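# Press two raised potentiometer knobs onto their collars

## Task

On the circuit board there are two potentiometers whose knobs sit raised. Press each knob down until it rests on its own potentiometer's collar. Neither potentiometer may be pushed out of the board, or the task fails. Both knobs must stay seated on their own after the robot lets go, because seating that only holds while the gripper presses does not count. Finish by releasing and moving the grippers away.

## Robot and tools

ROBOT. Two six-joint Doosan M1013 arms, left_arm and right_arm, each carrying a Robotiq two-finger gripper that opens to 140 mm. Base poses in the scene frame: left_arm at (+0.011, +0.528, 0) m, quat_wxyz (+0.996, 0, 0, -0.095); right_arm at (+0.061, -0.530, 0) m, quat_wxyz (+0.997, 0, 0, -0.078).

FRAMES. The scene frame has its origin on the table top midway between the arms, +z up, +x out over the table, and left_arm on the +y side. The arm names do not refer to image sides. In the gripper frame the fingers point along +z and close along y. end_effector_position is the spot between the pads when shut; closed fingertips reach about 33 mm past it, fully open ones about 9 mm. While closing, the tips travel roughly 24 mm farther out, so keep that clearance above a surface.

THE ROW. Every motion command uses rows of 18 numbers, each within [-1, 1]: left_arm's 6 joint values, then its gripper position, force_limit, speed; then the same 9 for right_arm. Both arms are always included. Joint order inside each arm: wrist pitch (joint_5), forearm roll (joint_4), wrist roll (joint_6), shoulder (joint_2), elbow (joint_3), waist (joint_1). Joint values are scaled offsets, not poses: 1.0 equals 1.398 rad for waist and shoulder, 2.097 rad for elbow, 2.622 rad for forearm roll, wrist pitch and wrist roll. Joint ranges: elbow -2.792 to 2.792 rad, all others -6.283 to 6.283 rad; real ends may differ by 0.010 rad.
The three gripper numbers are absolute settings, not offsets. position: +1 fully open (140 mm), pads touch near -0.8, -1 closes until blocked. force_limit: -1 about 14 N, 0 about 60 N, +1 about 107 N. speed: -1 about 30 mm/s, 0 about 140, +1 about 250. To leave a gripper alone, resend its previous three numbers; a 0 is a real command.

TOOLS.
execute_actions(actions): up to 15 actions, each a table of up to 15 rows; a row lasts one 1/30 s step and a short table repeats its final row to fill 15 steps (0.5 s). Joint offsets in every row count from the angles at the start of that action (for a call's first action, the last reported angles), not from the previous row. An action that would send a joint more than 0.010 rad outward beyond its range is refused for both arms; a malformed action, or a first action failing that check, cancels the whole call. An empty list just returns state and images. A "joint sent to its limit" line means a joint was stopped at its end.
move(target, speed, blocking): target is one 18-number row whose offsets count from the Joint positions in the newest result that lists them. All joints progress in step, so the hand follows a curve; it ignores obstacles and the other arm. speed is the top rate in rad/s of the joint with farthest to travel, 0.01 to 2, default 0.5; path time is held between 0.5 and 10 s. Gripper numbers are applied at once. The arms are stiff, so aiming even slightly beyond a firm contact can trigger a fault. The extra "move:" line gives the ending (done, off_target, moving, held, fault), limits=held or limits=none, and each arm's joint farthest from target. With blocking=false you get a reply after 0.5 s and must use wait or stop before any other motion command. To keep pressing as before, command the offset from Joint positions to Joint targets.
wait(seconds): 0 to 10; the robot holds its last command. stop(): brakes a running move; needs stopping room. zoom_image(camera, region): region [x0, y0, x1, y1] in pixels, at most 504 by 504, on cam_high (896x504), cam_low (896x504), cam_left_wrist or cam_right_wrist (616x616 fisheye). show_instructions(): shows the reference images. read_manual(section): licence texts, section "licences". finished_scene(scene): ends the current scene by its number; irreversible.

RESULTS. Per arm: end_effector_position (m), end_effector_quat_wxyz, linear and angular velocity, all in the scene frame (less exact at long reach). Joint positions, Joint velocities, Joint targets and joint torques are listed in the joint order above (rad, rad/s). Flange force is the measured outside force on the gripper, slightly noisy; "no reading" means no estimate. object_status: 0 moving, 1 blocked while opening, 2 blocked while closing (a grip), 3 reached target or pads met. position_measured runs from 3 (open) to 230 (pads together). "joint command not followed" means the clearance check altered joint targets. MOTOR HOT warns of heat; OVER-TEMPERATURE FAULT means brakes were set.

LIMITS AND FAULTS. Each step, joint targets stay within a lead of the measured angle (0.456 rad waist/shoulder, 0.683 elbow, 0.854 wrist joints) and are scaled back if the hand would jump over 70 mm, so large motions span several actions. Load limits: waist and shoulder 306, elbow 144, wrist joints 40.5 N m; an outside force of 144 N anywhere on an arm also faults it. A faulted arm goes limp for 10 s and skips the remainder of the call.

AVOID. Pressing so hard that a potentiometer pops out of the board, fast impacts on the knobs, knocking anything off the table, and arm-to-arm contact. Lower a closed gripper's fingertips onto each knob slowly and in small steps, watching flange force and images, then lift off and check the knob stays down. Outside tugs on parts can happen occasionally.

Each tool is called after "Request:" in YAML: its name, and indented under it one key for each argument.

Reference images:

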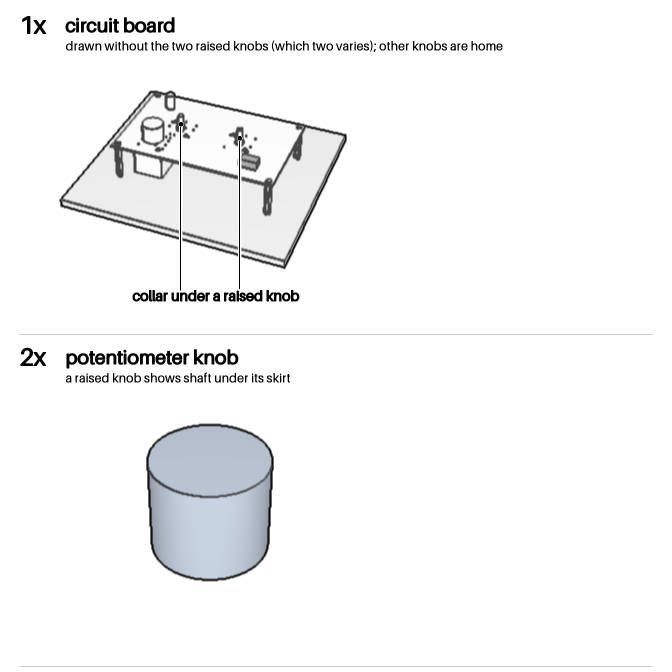

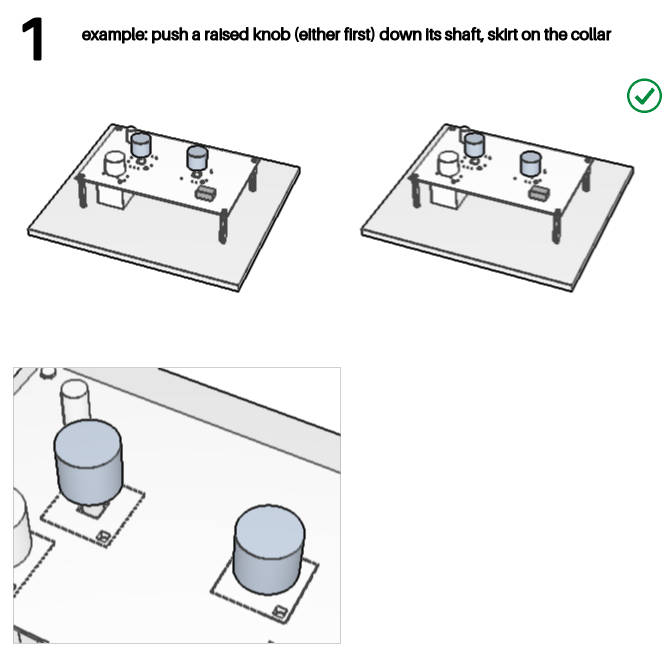

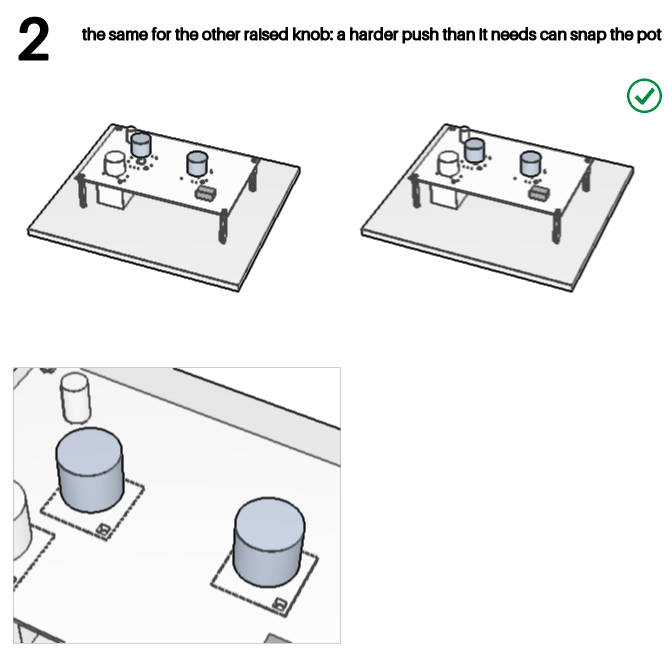

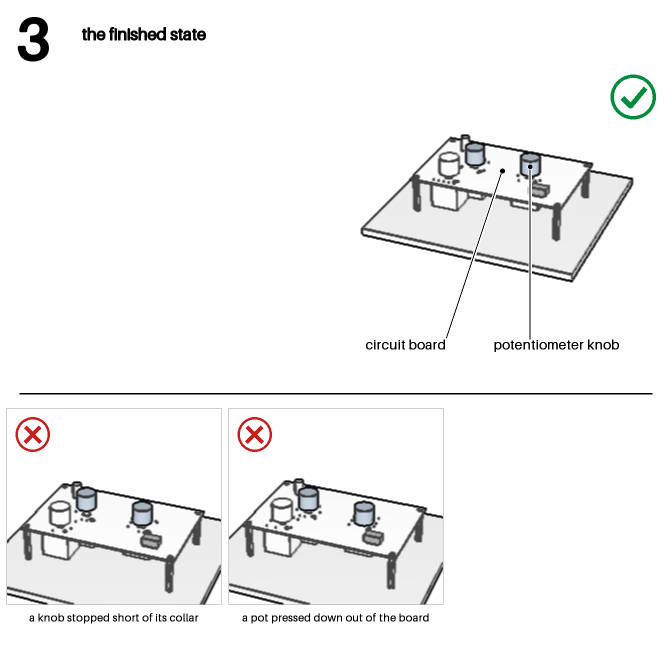

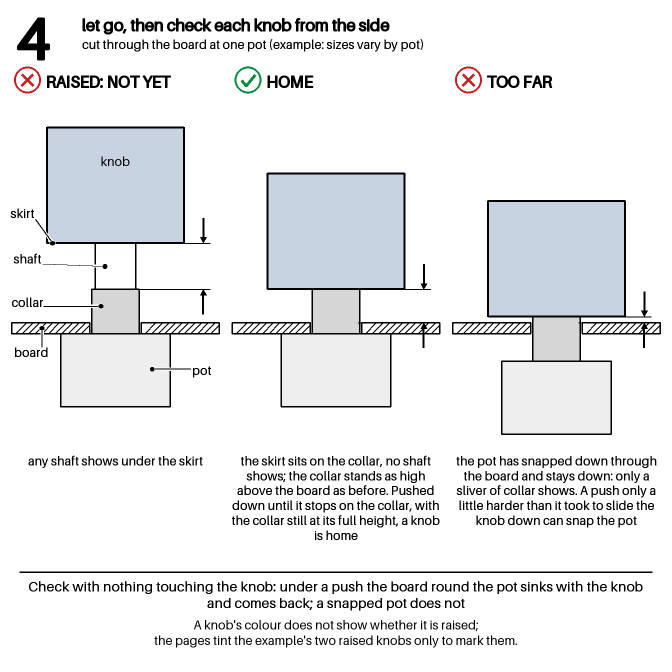

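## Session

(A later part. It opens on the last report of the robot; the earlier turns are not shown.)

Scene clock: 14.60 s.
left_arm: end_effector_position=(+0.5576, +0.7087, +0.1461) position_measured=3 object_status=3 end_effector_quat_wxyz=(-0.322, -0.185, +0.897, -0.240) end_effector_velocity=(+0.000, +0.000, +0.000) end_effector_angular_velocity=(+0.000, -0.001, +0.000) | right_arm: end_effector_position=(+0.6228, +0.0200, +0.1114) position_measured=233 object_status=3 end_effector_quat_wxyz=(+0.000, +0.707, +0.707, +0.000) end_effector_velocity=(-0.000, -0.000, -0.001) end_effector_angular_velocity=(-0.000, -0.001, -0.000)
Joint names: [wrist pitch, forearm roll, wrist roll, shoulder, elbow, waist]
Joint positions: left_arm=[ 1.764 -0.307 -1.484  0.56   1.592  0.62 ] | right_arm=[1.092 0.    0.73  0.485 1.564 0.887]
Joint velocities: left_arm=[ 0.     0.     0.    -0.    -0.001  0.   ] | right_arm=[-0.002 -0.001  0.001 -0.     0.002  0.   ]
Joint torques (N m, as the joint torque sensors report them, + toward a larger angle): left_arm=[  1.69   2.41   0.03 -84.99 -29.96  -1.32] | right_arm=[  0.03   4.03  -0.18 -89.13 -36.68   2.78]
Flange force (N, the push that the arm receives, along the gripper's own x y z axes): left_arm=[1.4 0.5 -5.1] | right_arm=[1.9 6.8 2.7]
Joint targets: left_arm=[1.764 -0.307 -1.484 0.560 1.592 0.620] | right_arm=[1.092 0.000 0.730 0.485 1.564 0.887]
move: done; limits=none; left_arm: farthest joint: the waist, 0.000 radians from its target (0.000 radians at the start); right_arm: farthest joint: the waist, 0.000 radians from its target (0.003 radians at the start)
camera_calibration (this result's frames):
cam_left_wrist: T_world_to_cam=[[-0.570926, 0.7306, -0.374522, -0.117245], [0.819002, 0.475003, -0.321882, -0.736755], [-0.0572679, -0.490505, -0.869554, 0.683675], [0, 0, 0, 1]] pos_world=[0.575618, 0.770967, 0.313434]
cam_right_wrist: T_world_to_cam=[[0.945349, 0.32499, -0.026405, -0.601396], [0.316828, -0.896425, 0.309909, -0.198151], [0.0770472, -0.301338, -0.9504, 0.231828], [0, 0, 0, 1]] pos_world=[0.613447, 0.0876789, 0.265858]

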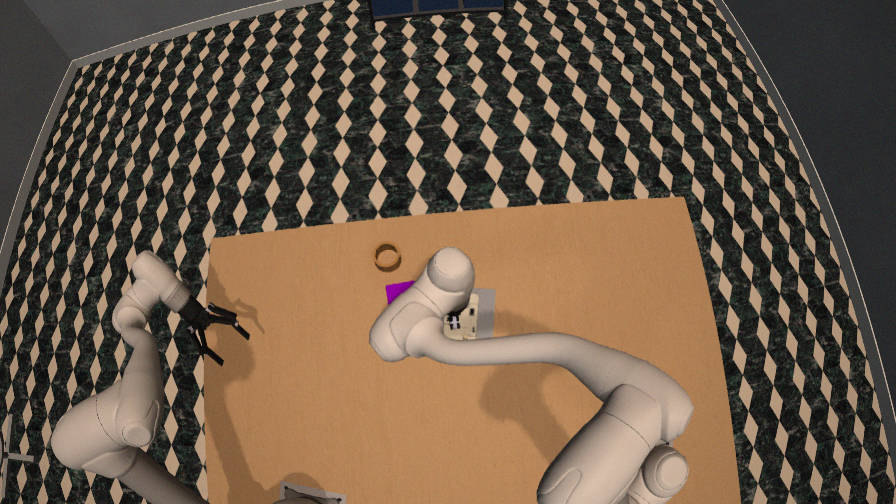

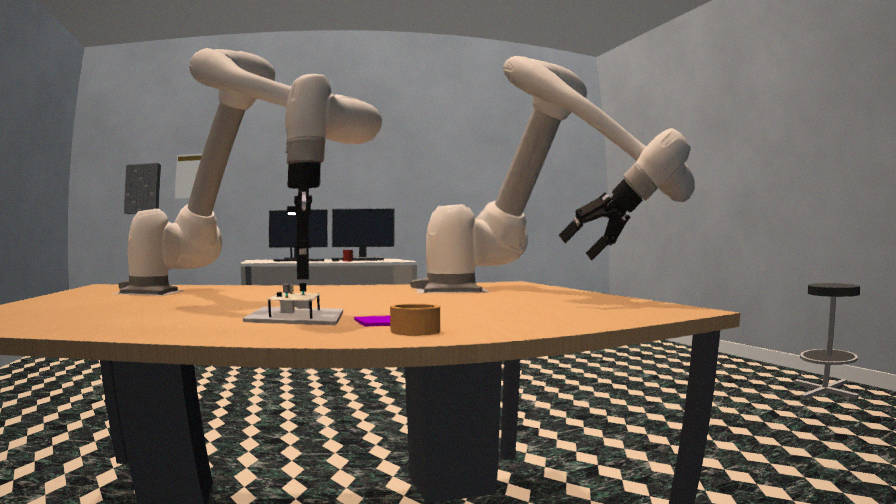

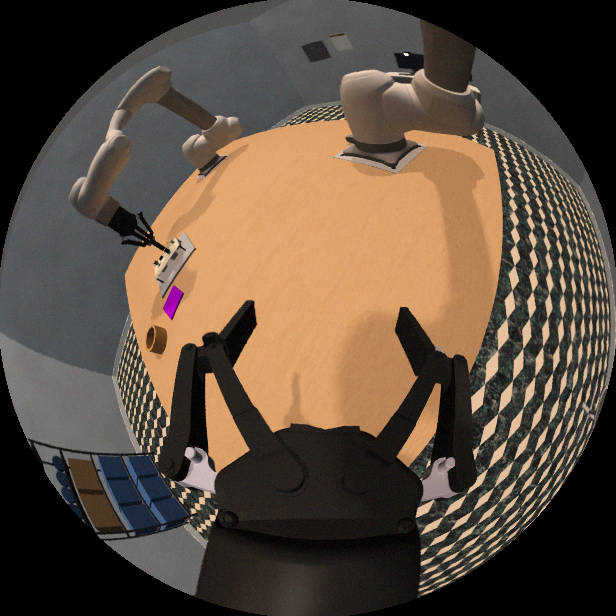

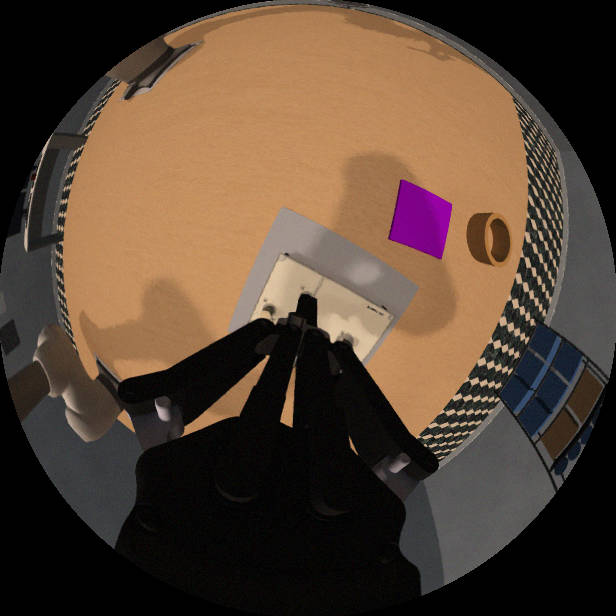

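Request:
move:
  target: [0,0,0,0,0,0,1,0,0, -0.00302,0,0,0.00266,0.0020,0,-1,0,0.3]
  speed: 0.02

Request:
zoom_image:
  camera: "cam_low"
  region: [280, 265, 325, 305]

Scene clock: 16.23 s.
left_arm: end_effector_position=(+0.5576, +0.7087, +0.1461) position_measured=3 object_status=3 end_effector_quat_wxyz=(-0.322, -0.185, +0.897, -0.240) end_effector_velocity=(-0.001, -0.000, -0.001) end_effector_angular_velocity=(-0.001, +0.001, +0.000) | right_arm: end_effector_position=(+0.6228, +0.0201, +0.1065) position_measured=233 object_status=3 end_effector_quat_wxyz=(+0.000, +0.707, +0.707, +0.000) end_effector_velocity=(-0.000, -0.000, -0.000) end_effector_angular_velocity=(-0.001, +0.000, -0.001)
Joint names: [wrist pitch, forearm roll, wrist roll, shoulder, elbow, waist]
Joint positions: left_arm=[ 1.764 -0.307 -1.484  0.56   1.592  0.62 ] | right_arm=[1.085 0.    0.73  0.489 1.568 0.887]
Joint velocities: left_arm=[0.    0.    0.001 0.    0.002 0.001] | right_arm=[ 0.    -0.     0.001  0.     0.    -0.   ]
Joint torques (N m, as the joint torque sensors report them, + toward a larger angle): left_arm=[  1.66   2.33  -0.04 -84.35 -29.65  -0.44] | right_arm=[ -0.91   3.61   0.13 -91.69 -36.53   2.98]
Flange force (N, the push that the arm receives, along the gripper's own x y z axes): left_arm=[1.3 -0.2 -4.8] | right_arm=[4.3 10.0 2.8]
Joint targets: left_arm=[1.764 -0.307 -1.484 0.560 1.592 0.620] | right_arm=[1.085 0.000 0.730 0.489 1.568 0.887]
move: done; limits=none; left_arm: farthest joint: the waist, 0.000 radians from its target (0.000 radians at the start); right_arm: farthest joint: the elbow, 0.001 radians from its target (0.005 radians at the start)
camera_calibration (this result's frames):
cam_left_wrist: T_world_to_cam=[[-0.570926, 0.7306, -0.374522, -0.117245], [0.819002, 0.475003, -0.321882, -0.736755], [-0.0572679, -0.490505, -0.869554, 0.683675], [0, 0, 0, 1]] pos_world=[0.575618, 0.770967, 0.313434]
cam_right_wrist: T_world_to_cam=[[0.94534, 0.325017, -0.0263904, -0.601496], [0.316848, -0.896419, 0.309903, -0.196599], [0.0770667, -0.301325, -0.950402, 0.227136], [0, 0, 0, 1]] pos_world=[0.613406, 0.087703, 0.260923]

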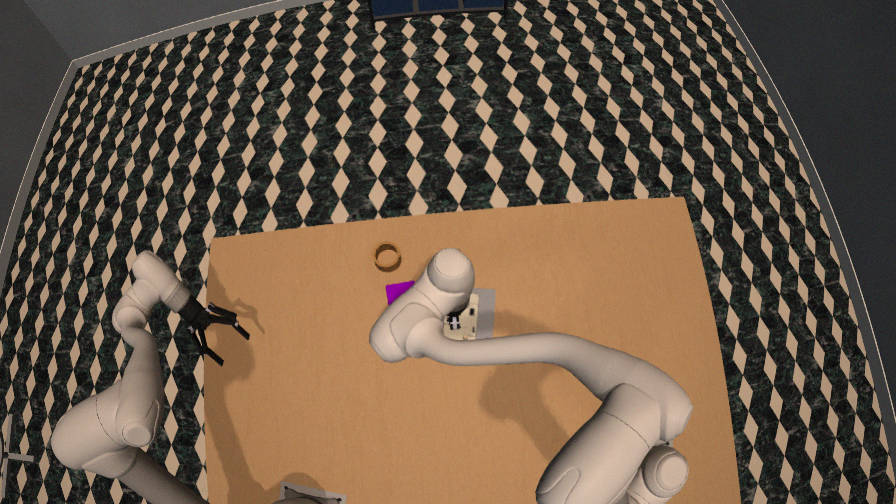

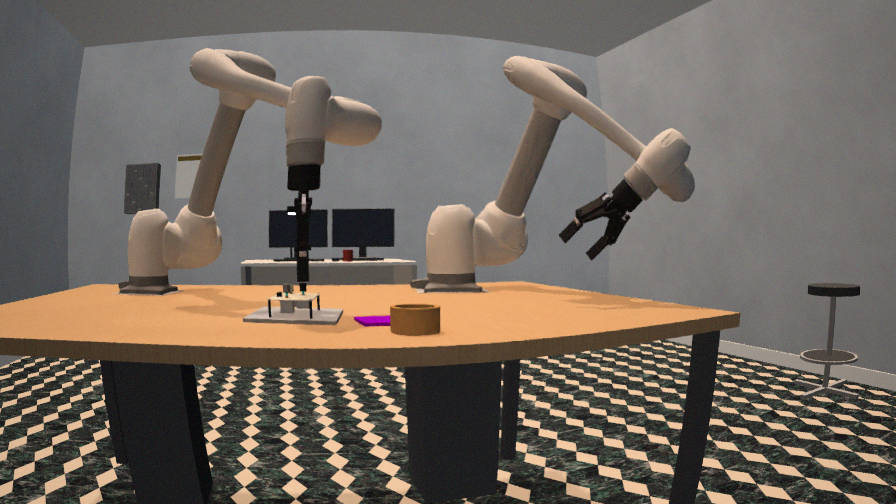

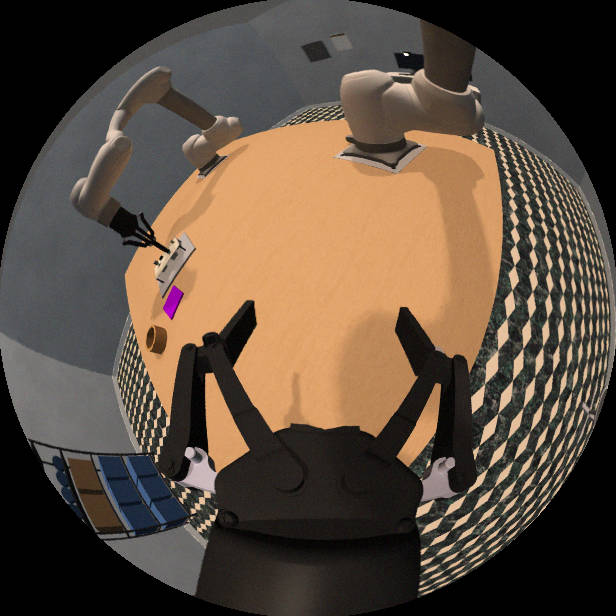

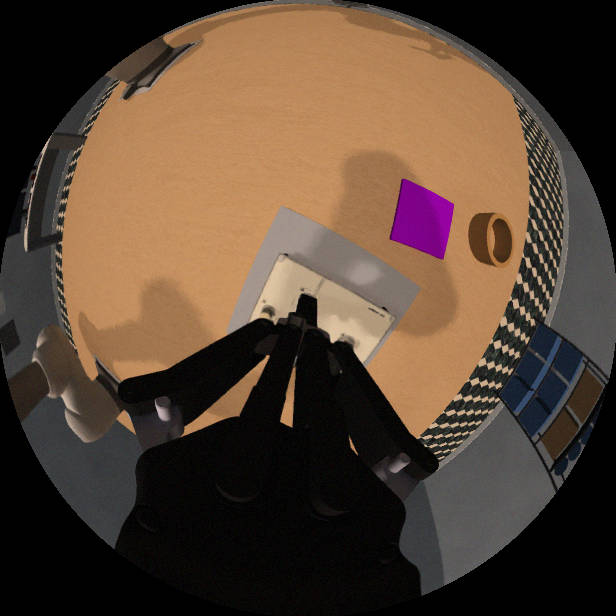

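Region (280, 265, 325, 305) of cam_low's 896x504 image, scaled by 11.200, with more detail than that image has.

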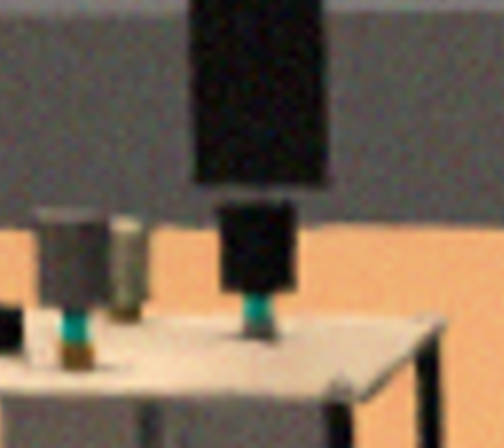

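Request:
execute_actions:
  actions:
    - [[0,0,0,0,0,0,1,0,0, -0.00151,0,0,0.00133,0.0010,0,-1,0,0.3]]
    - [[0,0,0,0,0,0,1,0,0, 0,0,0,0,0,0,-1,0,0.3]]

Request:
zoom_image:
  camera: "cam_low"
  region: [280, 265, 325, 305]

Scene clock: 17.47 s.
left_arm: end_effector_position=(+0.5576, +0.7087, +0.1461) position_measured=3 object_status=3 end_effector_quat_wxyz=(-0.322, -0.185, +0.897, -0.240) end_effector_velocity=(+0.000, +0.000, -0.000) end_effector_angular_velocity=(+0.001, -0.001, +0.000) | right_arm: end_effector_position=(+0.6228, +0.0200, +0.1040) position_measured=233 object_status=3 end_effector_quat_wxyz=(+0.000, +0.707, +0.707, +0.000) end_effector_velocity=(-0.000, +0.000, -0.000) end_effector_angular_velocity=(+0.000, +0.000, -0.001)
Joint names: [wrist pitch, forearm roll, wrist roll, shoulder, elbow, waist]
Joint positions: left_arm=[ 1.764 -0.307 -1.484  0.56   1.592  0.62 ] | right_arm=[1.081 0.    0.73  0.491 1.57  0.887]
Joint velocities: left_arm=[-0.001 -0.     0.    -0.     0.     0.   ] | right_arm=[-0.     0.     0.001  0.     0.    -0.   ]
Joint torques (N m, as the joint torque sensors report them, + toward a larger angle): left_arm=[  1.81   2.4    0.04 -84.87 -29.48  -0.43] | right_arm=[ -0.35   4.03  -0.07 -87.92 -37.56   3.45]
Flange force (N, the push that the arm receives, along the gripper's own x y z axes): left_arm=[0.3 -0.7 -5.1] | right_arm=[-1.9 4.2 2.0]
Flange force at the end of the 1st action (N, along the gripper's axes at the end of the call): left_arm=[0.6 0.2 -5.3] | right_arm=[-2.0 3.6 -0.5]
Joint targets: left_arm=[1.764 -0.307 -1.484 0.560 1.592 0.620] | right_arm=[1.081 0.000 0.730 0.491 1.570 0.887]
camera_calibration (this result's frames):
cam_left_wrist: T_world_to_cam=[[-0.570926, 0.7306, -0.374522, -0.117245], [0.819002, 0.475003, -0.321882, -0.736755], [-0.057268, -0.490506, -0.869554, 0.683676], [0, 0, 0, 1]] pos_world=[0.575618, 0.770967, 0.313434]
cam_right_wrist: T_world_to_cam=[[0.94534, 0.325017, -0.0263858, -0.601547], [0.316847, -0.89642, 0.309901, -0.195832], [0.0770703, -0.301322, -0.950403, 0.224762], [0, 0, 0, 1]] pos_world=[0.613392, 0.087691, 0.258431]

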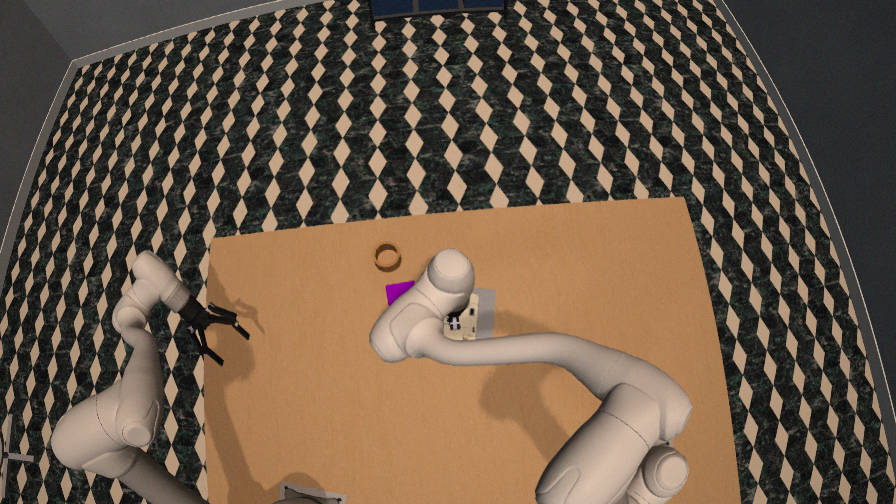

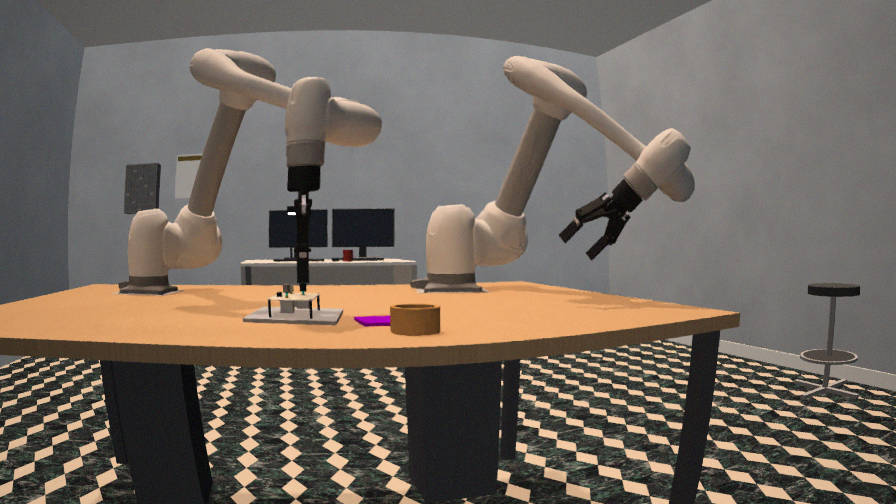

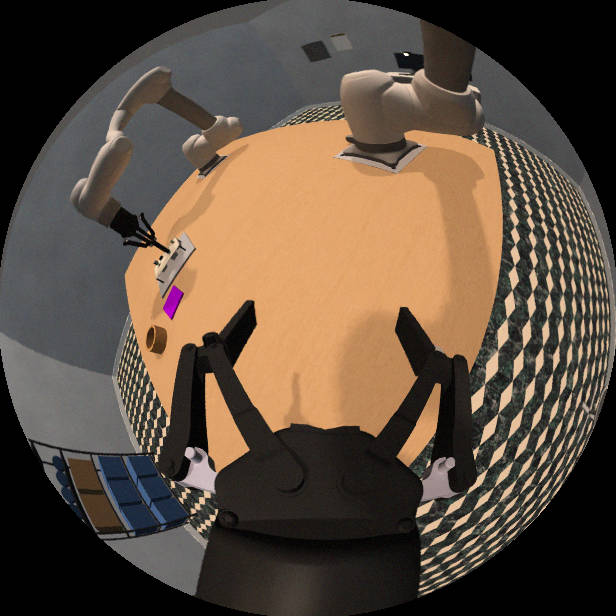

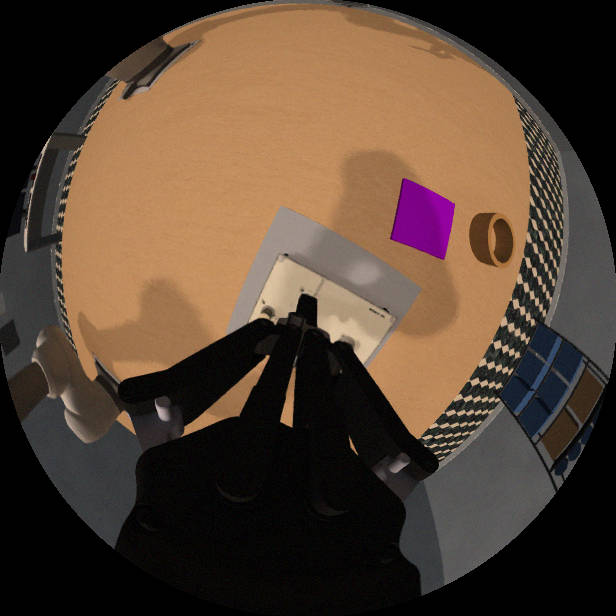

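Region (280, 265, 325, 305) of cam_low's 896x504 image, scaled by 11.200, with more detail than that image has.

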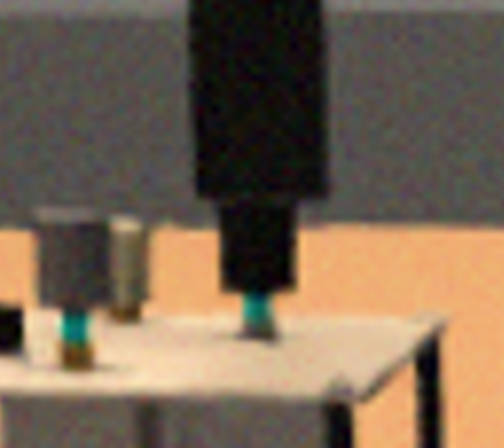

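Request:
execute_actions:
  actions:
    - [[0,0,0,0,0,0,1,0,0, -0.000604,0,0,0.000531,0.0004,0,-1,0,0.3]]
    - [[0,0,0,0,0,0,1,0,0, -0.000604,0,0,0.000531,0.0004,0,-1,0,0.3]]
    - [[0,0,0,0,0,0,1,0,0, -0.000604,0,0,0.000531,0.0004,0,-1,0,0.3]]
    - [[0,0,0,0,0,0,1,0,0, -0.000604,0,0,0.000531,0.0004,0,-1,0,0.3]]

Request:
zoom_image:
  camera: "cam_low"
  region: [280, 265, 325, 305]

Scene clock: 19.93 s.
left_arm: end_effector_position=(+0.5576, +0.7087, +0.1461) position_measured=3 object_status=3 end_effector_quat_wxyz=(-0.322, -0.185, +0.897, -0.240) end_effector_velocity=(-0.001, -0.001, -0.000) end_effector_angular_velocity=(-0.001, +0.002, -0.001) | right_arm: end_effector_position=(+0.6228, +0.0200, +0.1000) position_measured=233 object_status=3 end_effector_quat_wxyz=(+0.000, +0.707, +0.707, +0.000) end_effector_velocity=(+0.000, -0.000, +0.000) end_effector_angular_velocity=(-0.000, -0.000, +0.001)
Joint names: [wrist pitch, forearm roll, wrist roll, shoulder, elbow, waist]
Joint positions: left_arm=[ 1.764 -0.307 -1.484  0.56   1.592  0.62 ] | right_arm=[1.074 0.    0.73  0.494 1.573 0.887]
Joint velocities: left_arm=[ 0.     0.    -0.    -0.     0.002 -0.001] | right_arm=[ 0.    -0.001 -0.    -0.    -0.    -0.   ]
Joint torques (N m, as the joint torque sensors report them, + toward a larger angle): left_arm=[  1.77   2.41  -0.08 -84.07 -29.58  -0.61] | right_arm=[ -0.3    4.31   0.24 -81.11 -31.45   1.15]
Flange force (N, the push that the arm receives, along the gripper's own x y z axes): left_arm=[1.7 -0.5 -4.8] | right_arm=[2.6 5.2 -8.2]
Flange force at the end of the 1st action (N, along the gripper's axes at the end of the call): left_arm=[0.4 0.0 -4.6] | right_arm=[2.4 5.9 1.4]
Flange force at the end of the 2nd action (N, along the gripper's axes at the end of the call): left_arm=[2.6 0.2 -4.1] | right_arm=[3.5 5.6 -0.9]
Flange force at the end of the 3rd action (N, along the gripper's axes at the end of the call): left_arm=[0.8 -0.2 -5.6] | right_arm=[0.3 9.5 -3.8]
Joint targets: left_arm=[1.764 -0.307 -1.484 0.560 1.592 0.620] | right_arm=[1.074 0.000 0.730 0.494 1.573 0.887]
camera_calibration (this result's frames):
cam_left_wrist: T_world_to_cam=[[-0.570926, 0.7306, -0.374523, -0.117245], [0.819002, 0.475003, -0.321882, -0.736755], [-0.0572677, -0.490506, -0.869554, 0.683675], [0, 0, 0, 1]] pos_world=[0.575618, 0.770967, 0.313434]
cam_right_wrist: T_world_to_cam=[[0.945341, 0.325018, -0.0263276, -0.60163], [0.316833, -0.896433, 0.309878, -0.194608], [0.077115, -0.301282, -0.950412, 0.220978], [0, 0, 0, 1]] pos_world=[0.613363, 0.0876645, 0.254486]

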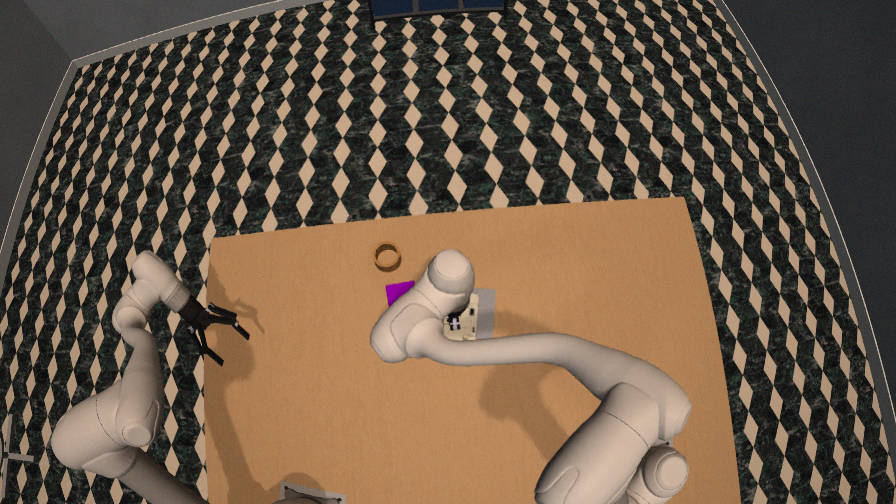

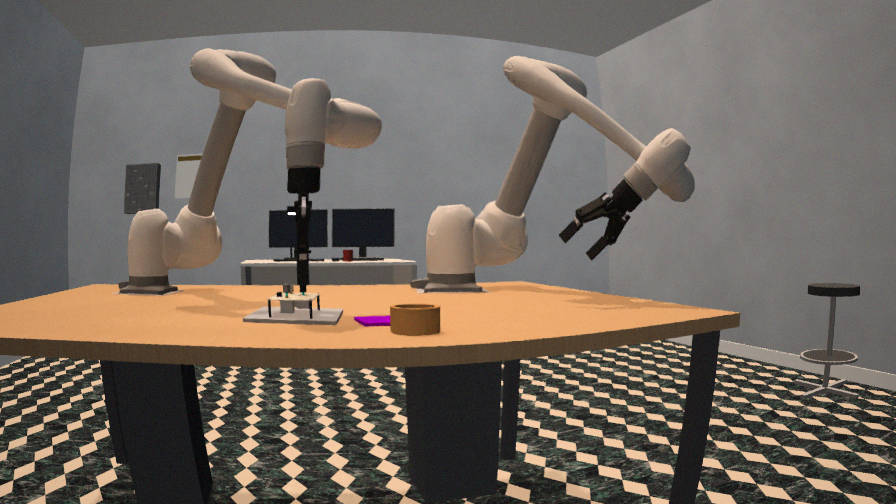

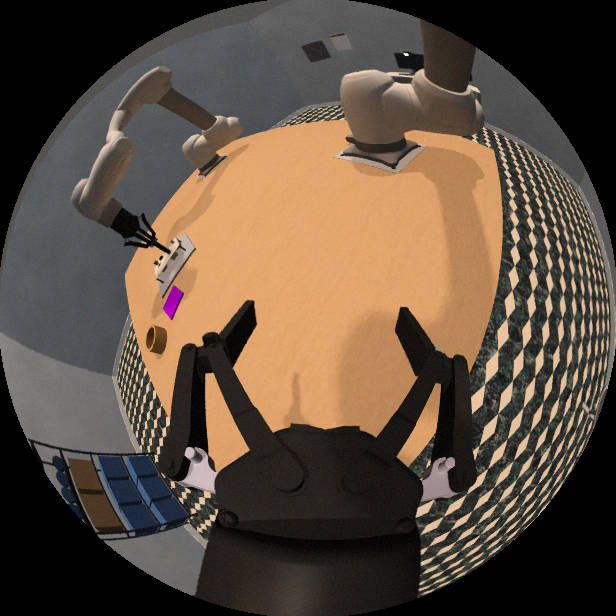

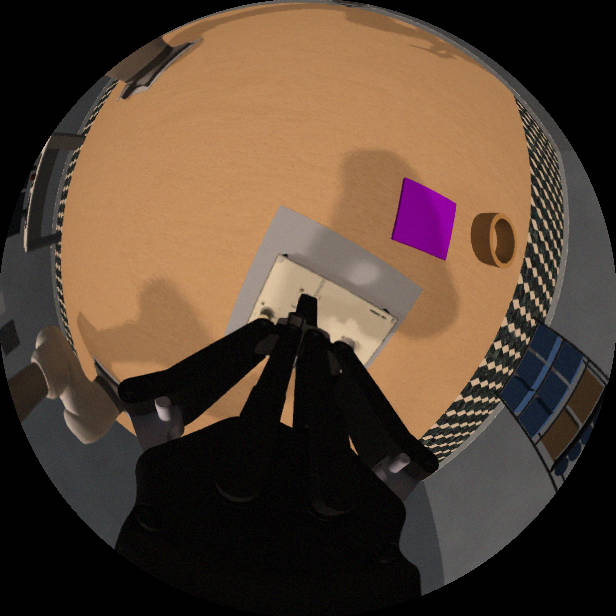

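Region (280, 265, 325, 305) of cam_low's 896x504 image, scaled by 11.200, with more detail than that image has.

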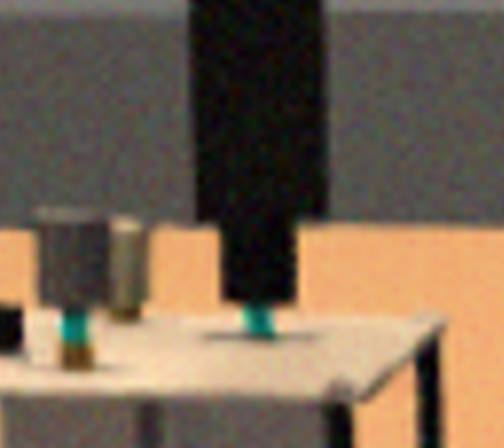

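Request:
execute_actions:
  actions:
    - [[0,0,0,0,0,0,1,0,0, -0.000302,0,0,0.000266,0.0002,0,-1,0,0.3]]
    - [[0,0,0,0,0,0,1,0,0, -0.000302,0,0,0.000266,0.0002,0,-1,0,0.3]]

Request:
zoom_image:
  camera: "cam_low"
  region: [280, 265, 325, 305]

Scene clock: 21.33 s.
left_arm: end_effector_position=(+0.5576, +0.7087, +0.1461) position_measured=3 object_status=3 end_effector_quat_wxyz=(-0.322, -0.185, +0.897, -0.240) end_effector_velocity=(+0.000, +0.001, +0.000) end_effector_angular_velocity=(+0.000, -0.001, +0.000) | right_arm: end_effector_position=(+0.6228, +0.0200, +0.0990) position_measured=233 object_status=3 end_effector_quat_wxyz=(+0.000, +0.707, +0.707, +0.000) end_effector_velocity=(-0.000, -0.000, +0.000) end_effector_angular_velocity=(-0.000, +0.000, +0.001)
Joint names: [wrist pitch, forearm roll, wrist roll, shoulder, elbow, waist]
Joint positions: left_arm=[ 1.764 -0.307 -1.484  0.56   1.592  0.62 ] | right_arm=[1.073 0.    0.73  0.494 1.574 0.887]
Joint velocities: left_arm=[ 0.     0.     0.    -0.    -0.001  0.   ] | right_arm=[ 0.     0.    -0.001 -0.     0.    -0.   ]
Joint torques (N m, as the joint torque sensors report them, + toward a larger angle): left_arm=[  1.84   2.46  -0.07 -84.7  -29.69  -0.87] | right_arm=[ -0.69   3.8   -0.08 -74.78 -28.4    3.37]
Flange force (N, the push that the arm receives, along the gripper's own x y z axes): left_arm=[0.8 0.2 -4.9] | right_arm=[-0.6 5.4 -16.1]
Flange force at the end of the 1st action (N, along the gripper's axes at the end of the call): left_arm=[1.2 -1.4 -5.2] | right_arm=[-4.4 -0.2 -11.6]
Joint targets: left_arm=[1.764 -0.307 -1.484 0.560 1.592 0.620] | right_arm=[1.073 0.000 0.730 0.494 1.574 0.887]
camera_calibration (this result's frames):
cam_left_wrist: T_world_to_cam=[[-0.570926, 0.7306, -0.374522, -0.117245], [0.819002, 0.475003, -0.321882, -0.736755], [-0.0572679, -0.490505, -0.869554, 0.683675], [0, 0, 0, 1]] pos_world=[0.575618, 0.770967, 0.313434]
cam_right_wrist: T_world_to_cam=[[0.945342, 0.325018, -0.0263101, -0.601649], [0.316828, -0.896437, 0.309871, -0.194303], [0.0771285, -0.30127, -0.950414, 0.220033], [0, 0, 0, 1]] pos_world=[0.613353, 0.0876561, 0.253502]

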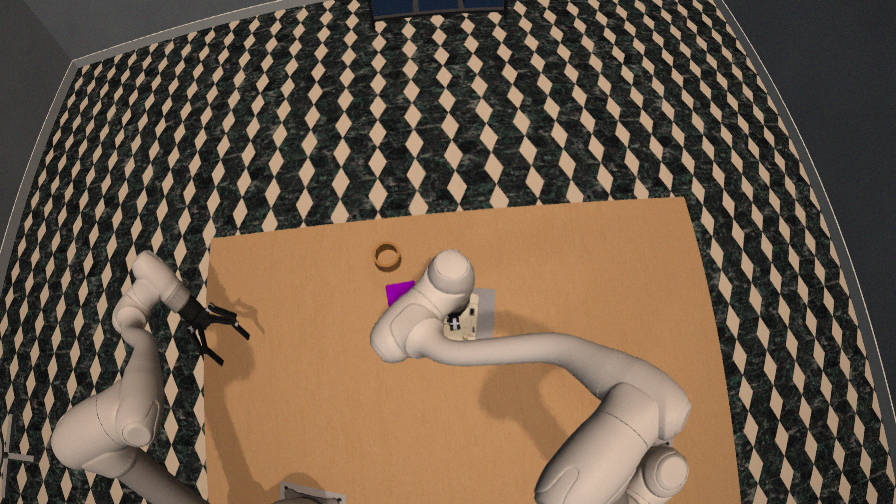

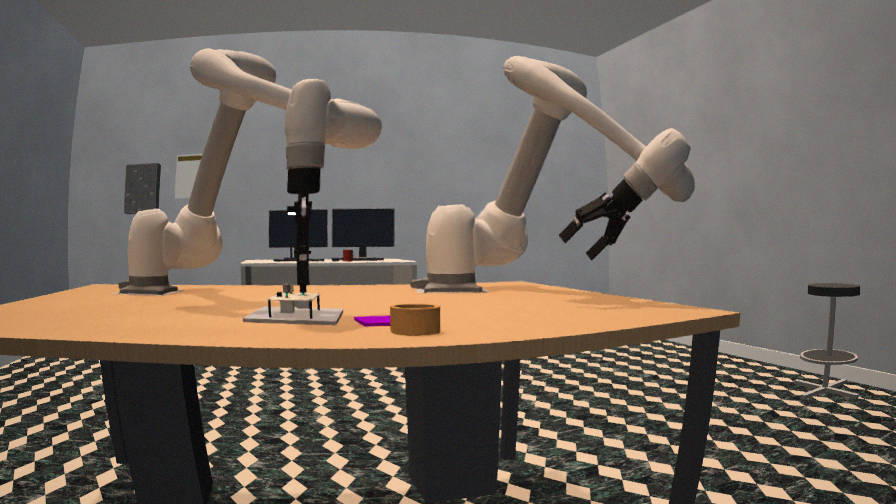

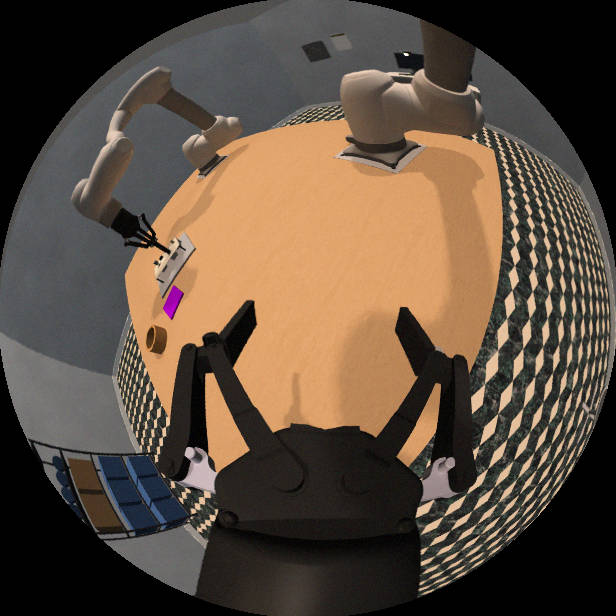

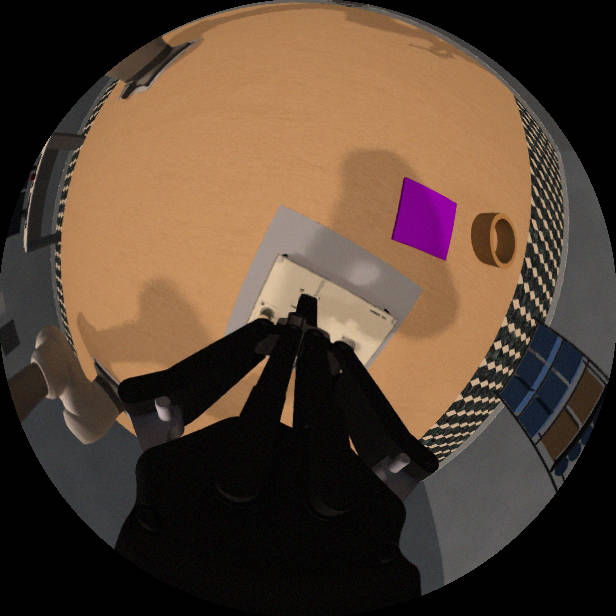

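Region (280, 265, 325, 305) of cam_low's 896x504 image, scaled by 11.200, with more detail than that image has.

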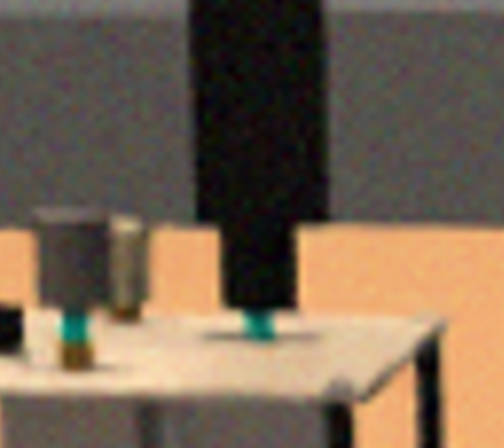

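Request:
execute_actions:
  actions:
    - [[0,0,0,0,0,0,1,0,0, -0.000302,0,0,0.000266,0.0002,0,-1,0,0.3]]
    - [[0,0,0,0,0,0,1,0,0, -0.000302,0,0,0.000266,0.0002,0,-1,0,0.3]]

Request:
zoom_image:
  camera: "cam_low"
  region: [280, 265, 325, 305]

Scene clock: 22.63 s.
left_arm: end_effector_position=(+0.5576, +0.7087, +0.1461) position_measured=3 object_status=3 end_effector_quat_wxyz=(-0.322, -0.185, +0.897, -0.240) end_effector_velocity=(+0.000, +0.000, +0.000) end_effector_angular_velocity=(+0.000, -0.001, -0.000) | right_arm: end_effector_position=(+0.6228, +0.0200, +0.0980) position_measured=233 object_status=3 end_effector_quat_wxyz=(+0.000, +0.707, +0.707, +0.000) end_effector_velocity=(+0.000, -0.000, -0.000) end_effector_angular_velocity=(-0.001, -0.000, +0.000)
Joint names: [wrist pitch, forearm roll, wrist roll, shoulder, elbow, waist]
Joint positions: left_arm=[ 1.764 -0.307 -1.484  0.56   1.592  0.62 ] | right_arm=[1.071 0.    0.73  0.495 1.575 0.887]
Joint velocities: left_arm=[ 0.    -0.     0.    -0.    -0.001  0.   ] | right_arm=[ 0.    -0.001  0.     0.    -0.     0.   ]
Joint torques (N m, as the joint torque sensors report them, + toward a larger angle): left_arm=[  1.76   2.3    0.04 -84.87 -29.77  -0.37] | right_arm=[ -0.26   4.02  -0.44 -73.81 -29.27   2.73]
Flange force (N, the push that the arm receives, along the gripper's own x y z axes): left_arm=[0.9 -0.4 -4.9] | right_arm=[-2.2 1.9 -15.5]
Flange force at the end of the 1st action (N, along the gripper's axes at the end of the call): left_arm=[0.8 0.3 -5.5] | right_arm=[-4.1 3.5 -15.0]
Joint targets: left_arm=[1.764 -0.307 -1.484 0.560 1.592 0.620] | right_arm=[1.071 0.000 0.730 0.495 1.575 0.887]
camera_calibration (this result's frames):
cam_right_wrist: T_world_to_cam=[[0.945342, 0.325018, -0.026307, -0.601661], [0.316827, -0.896438, 0.30987, -0.194], [0.0771308, -0.301268, -0.950415, 0.219085], [0, 0, 0, 1]] pos_world=[0.613341, 0.0876452, 0.252509]

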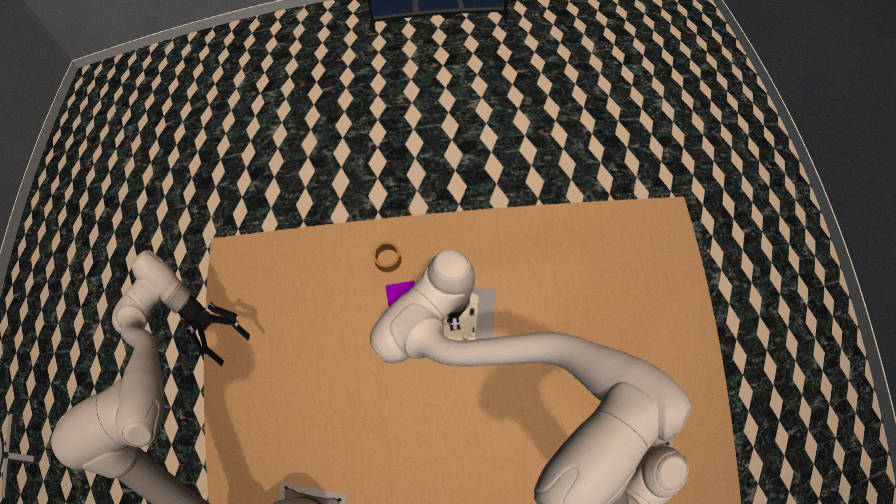

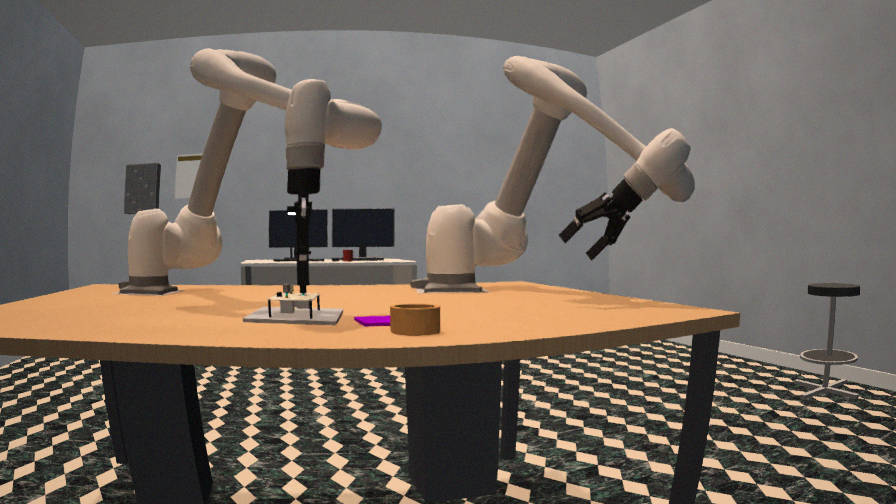

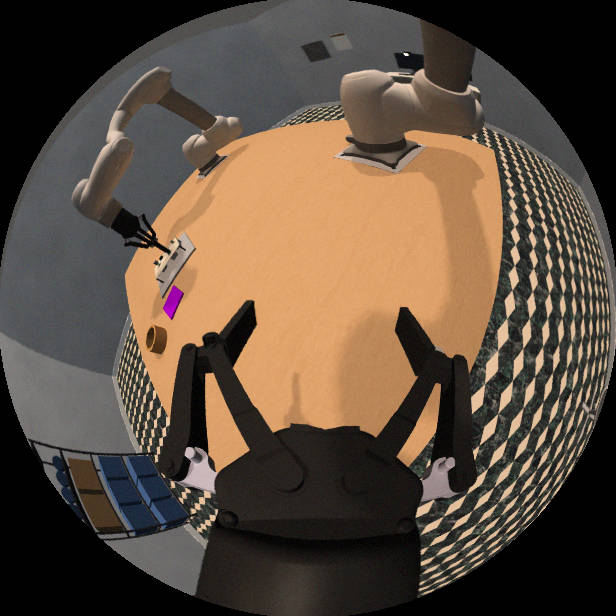

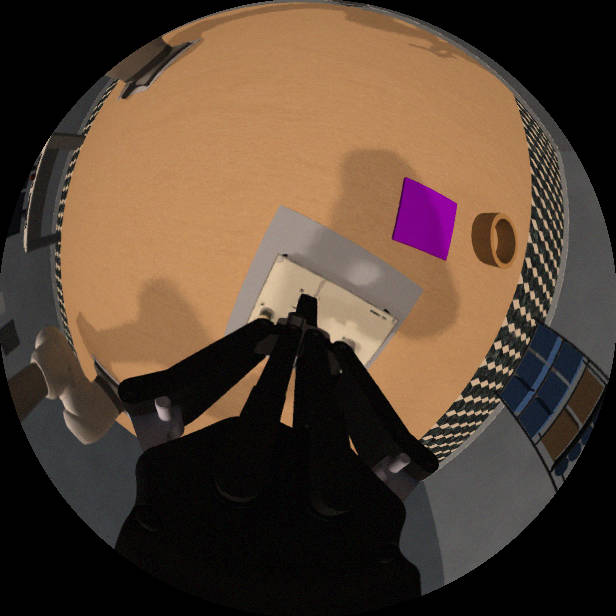

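Region (280, 265, 325, 305) of cam_low's 896x504 image, scaled by 11.200, with more detail than that image has.

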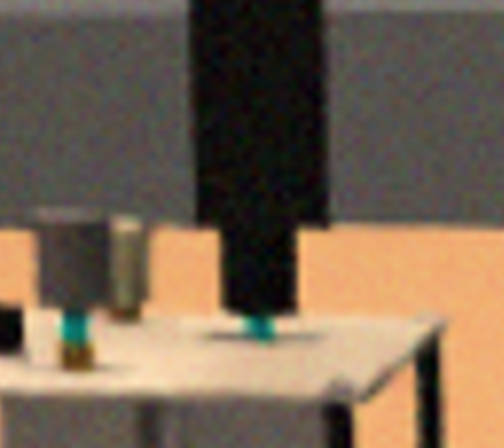

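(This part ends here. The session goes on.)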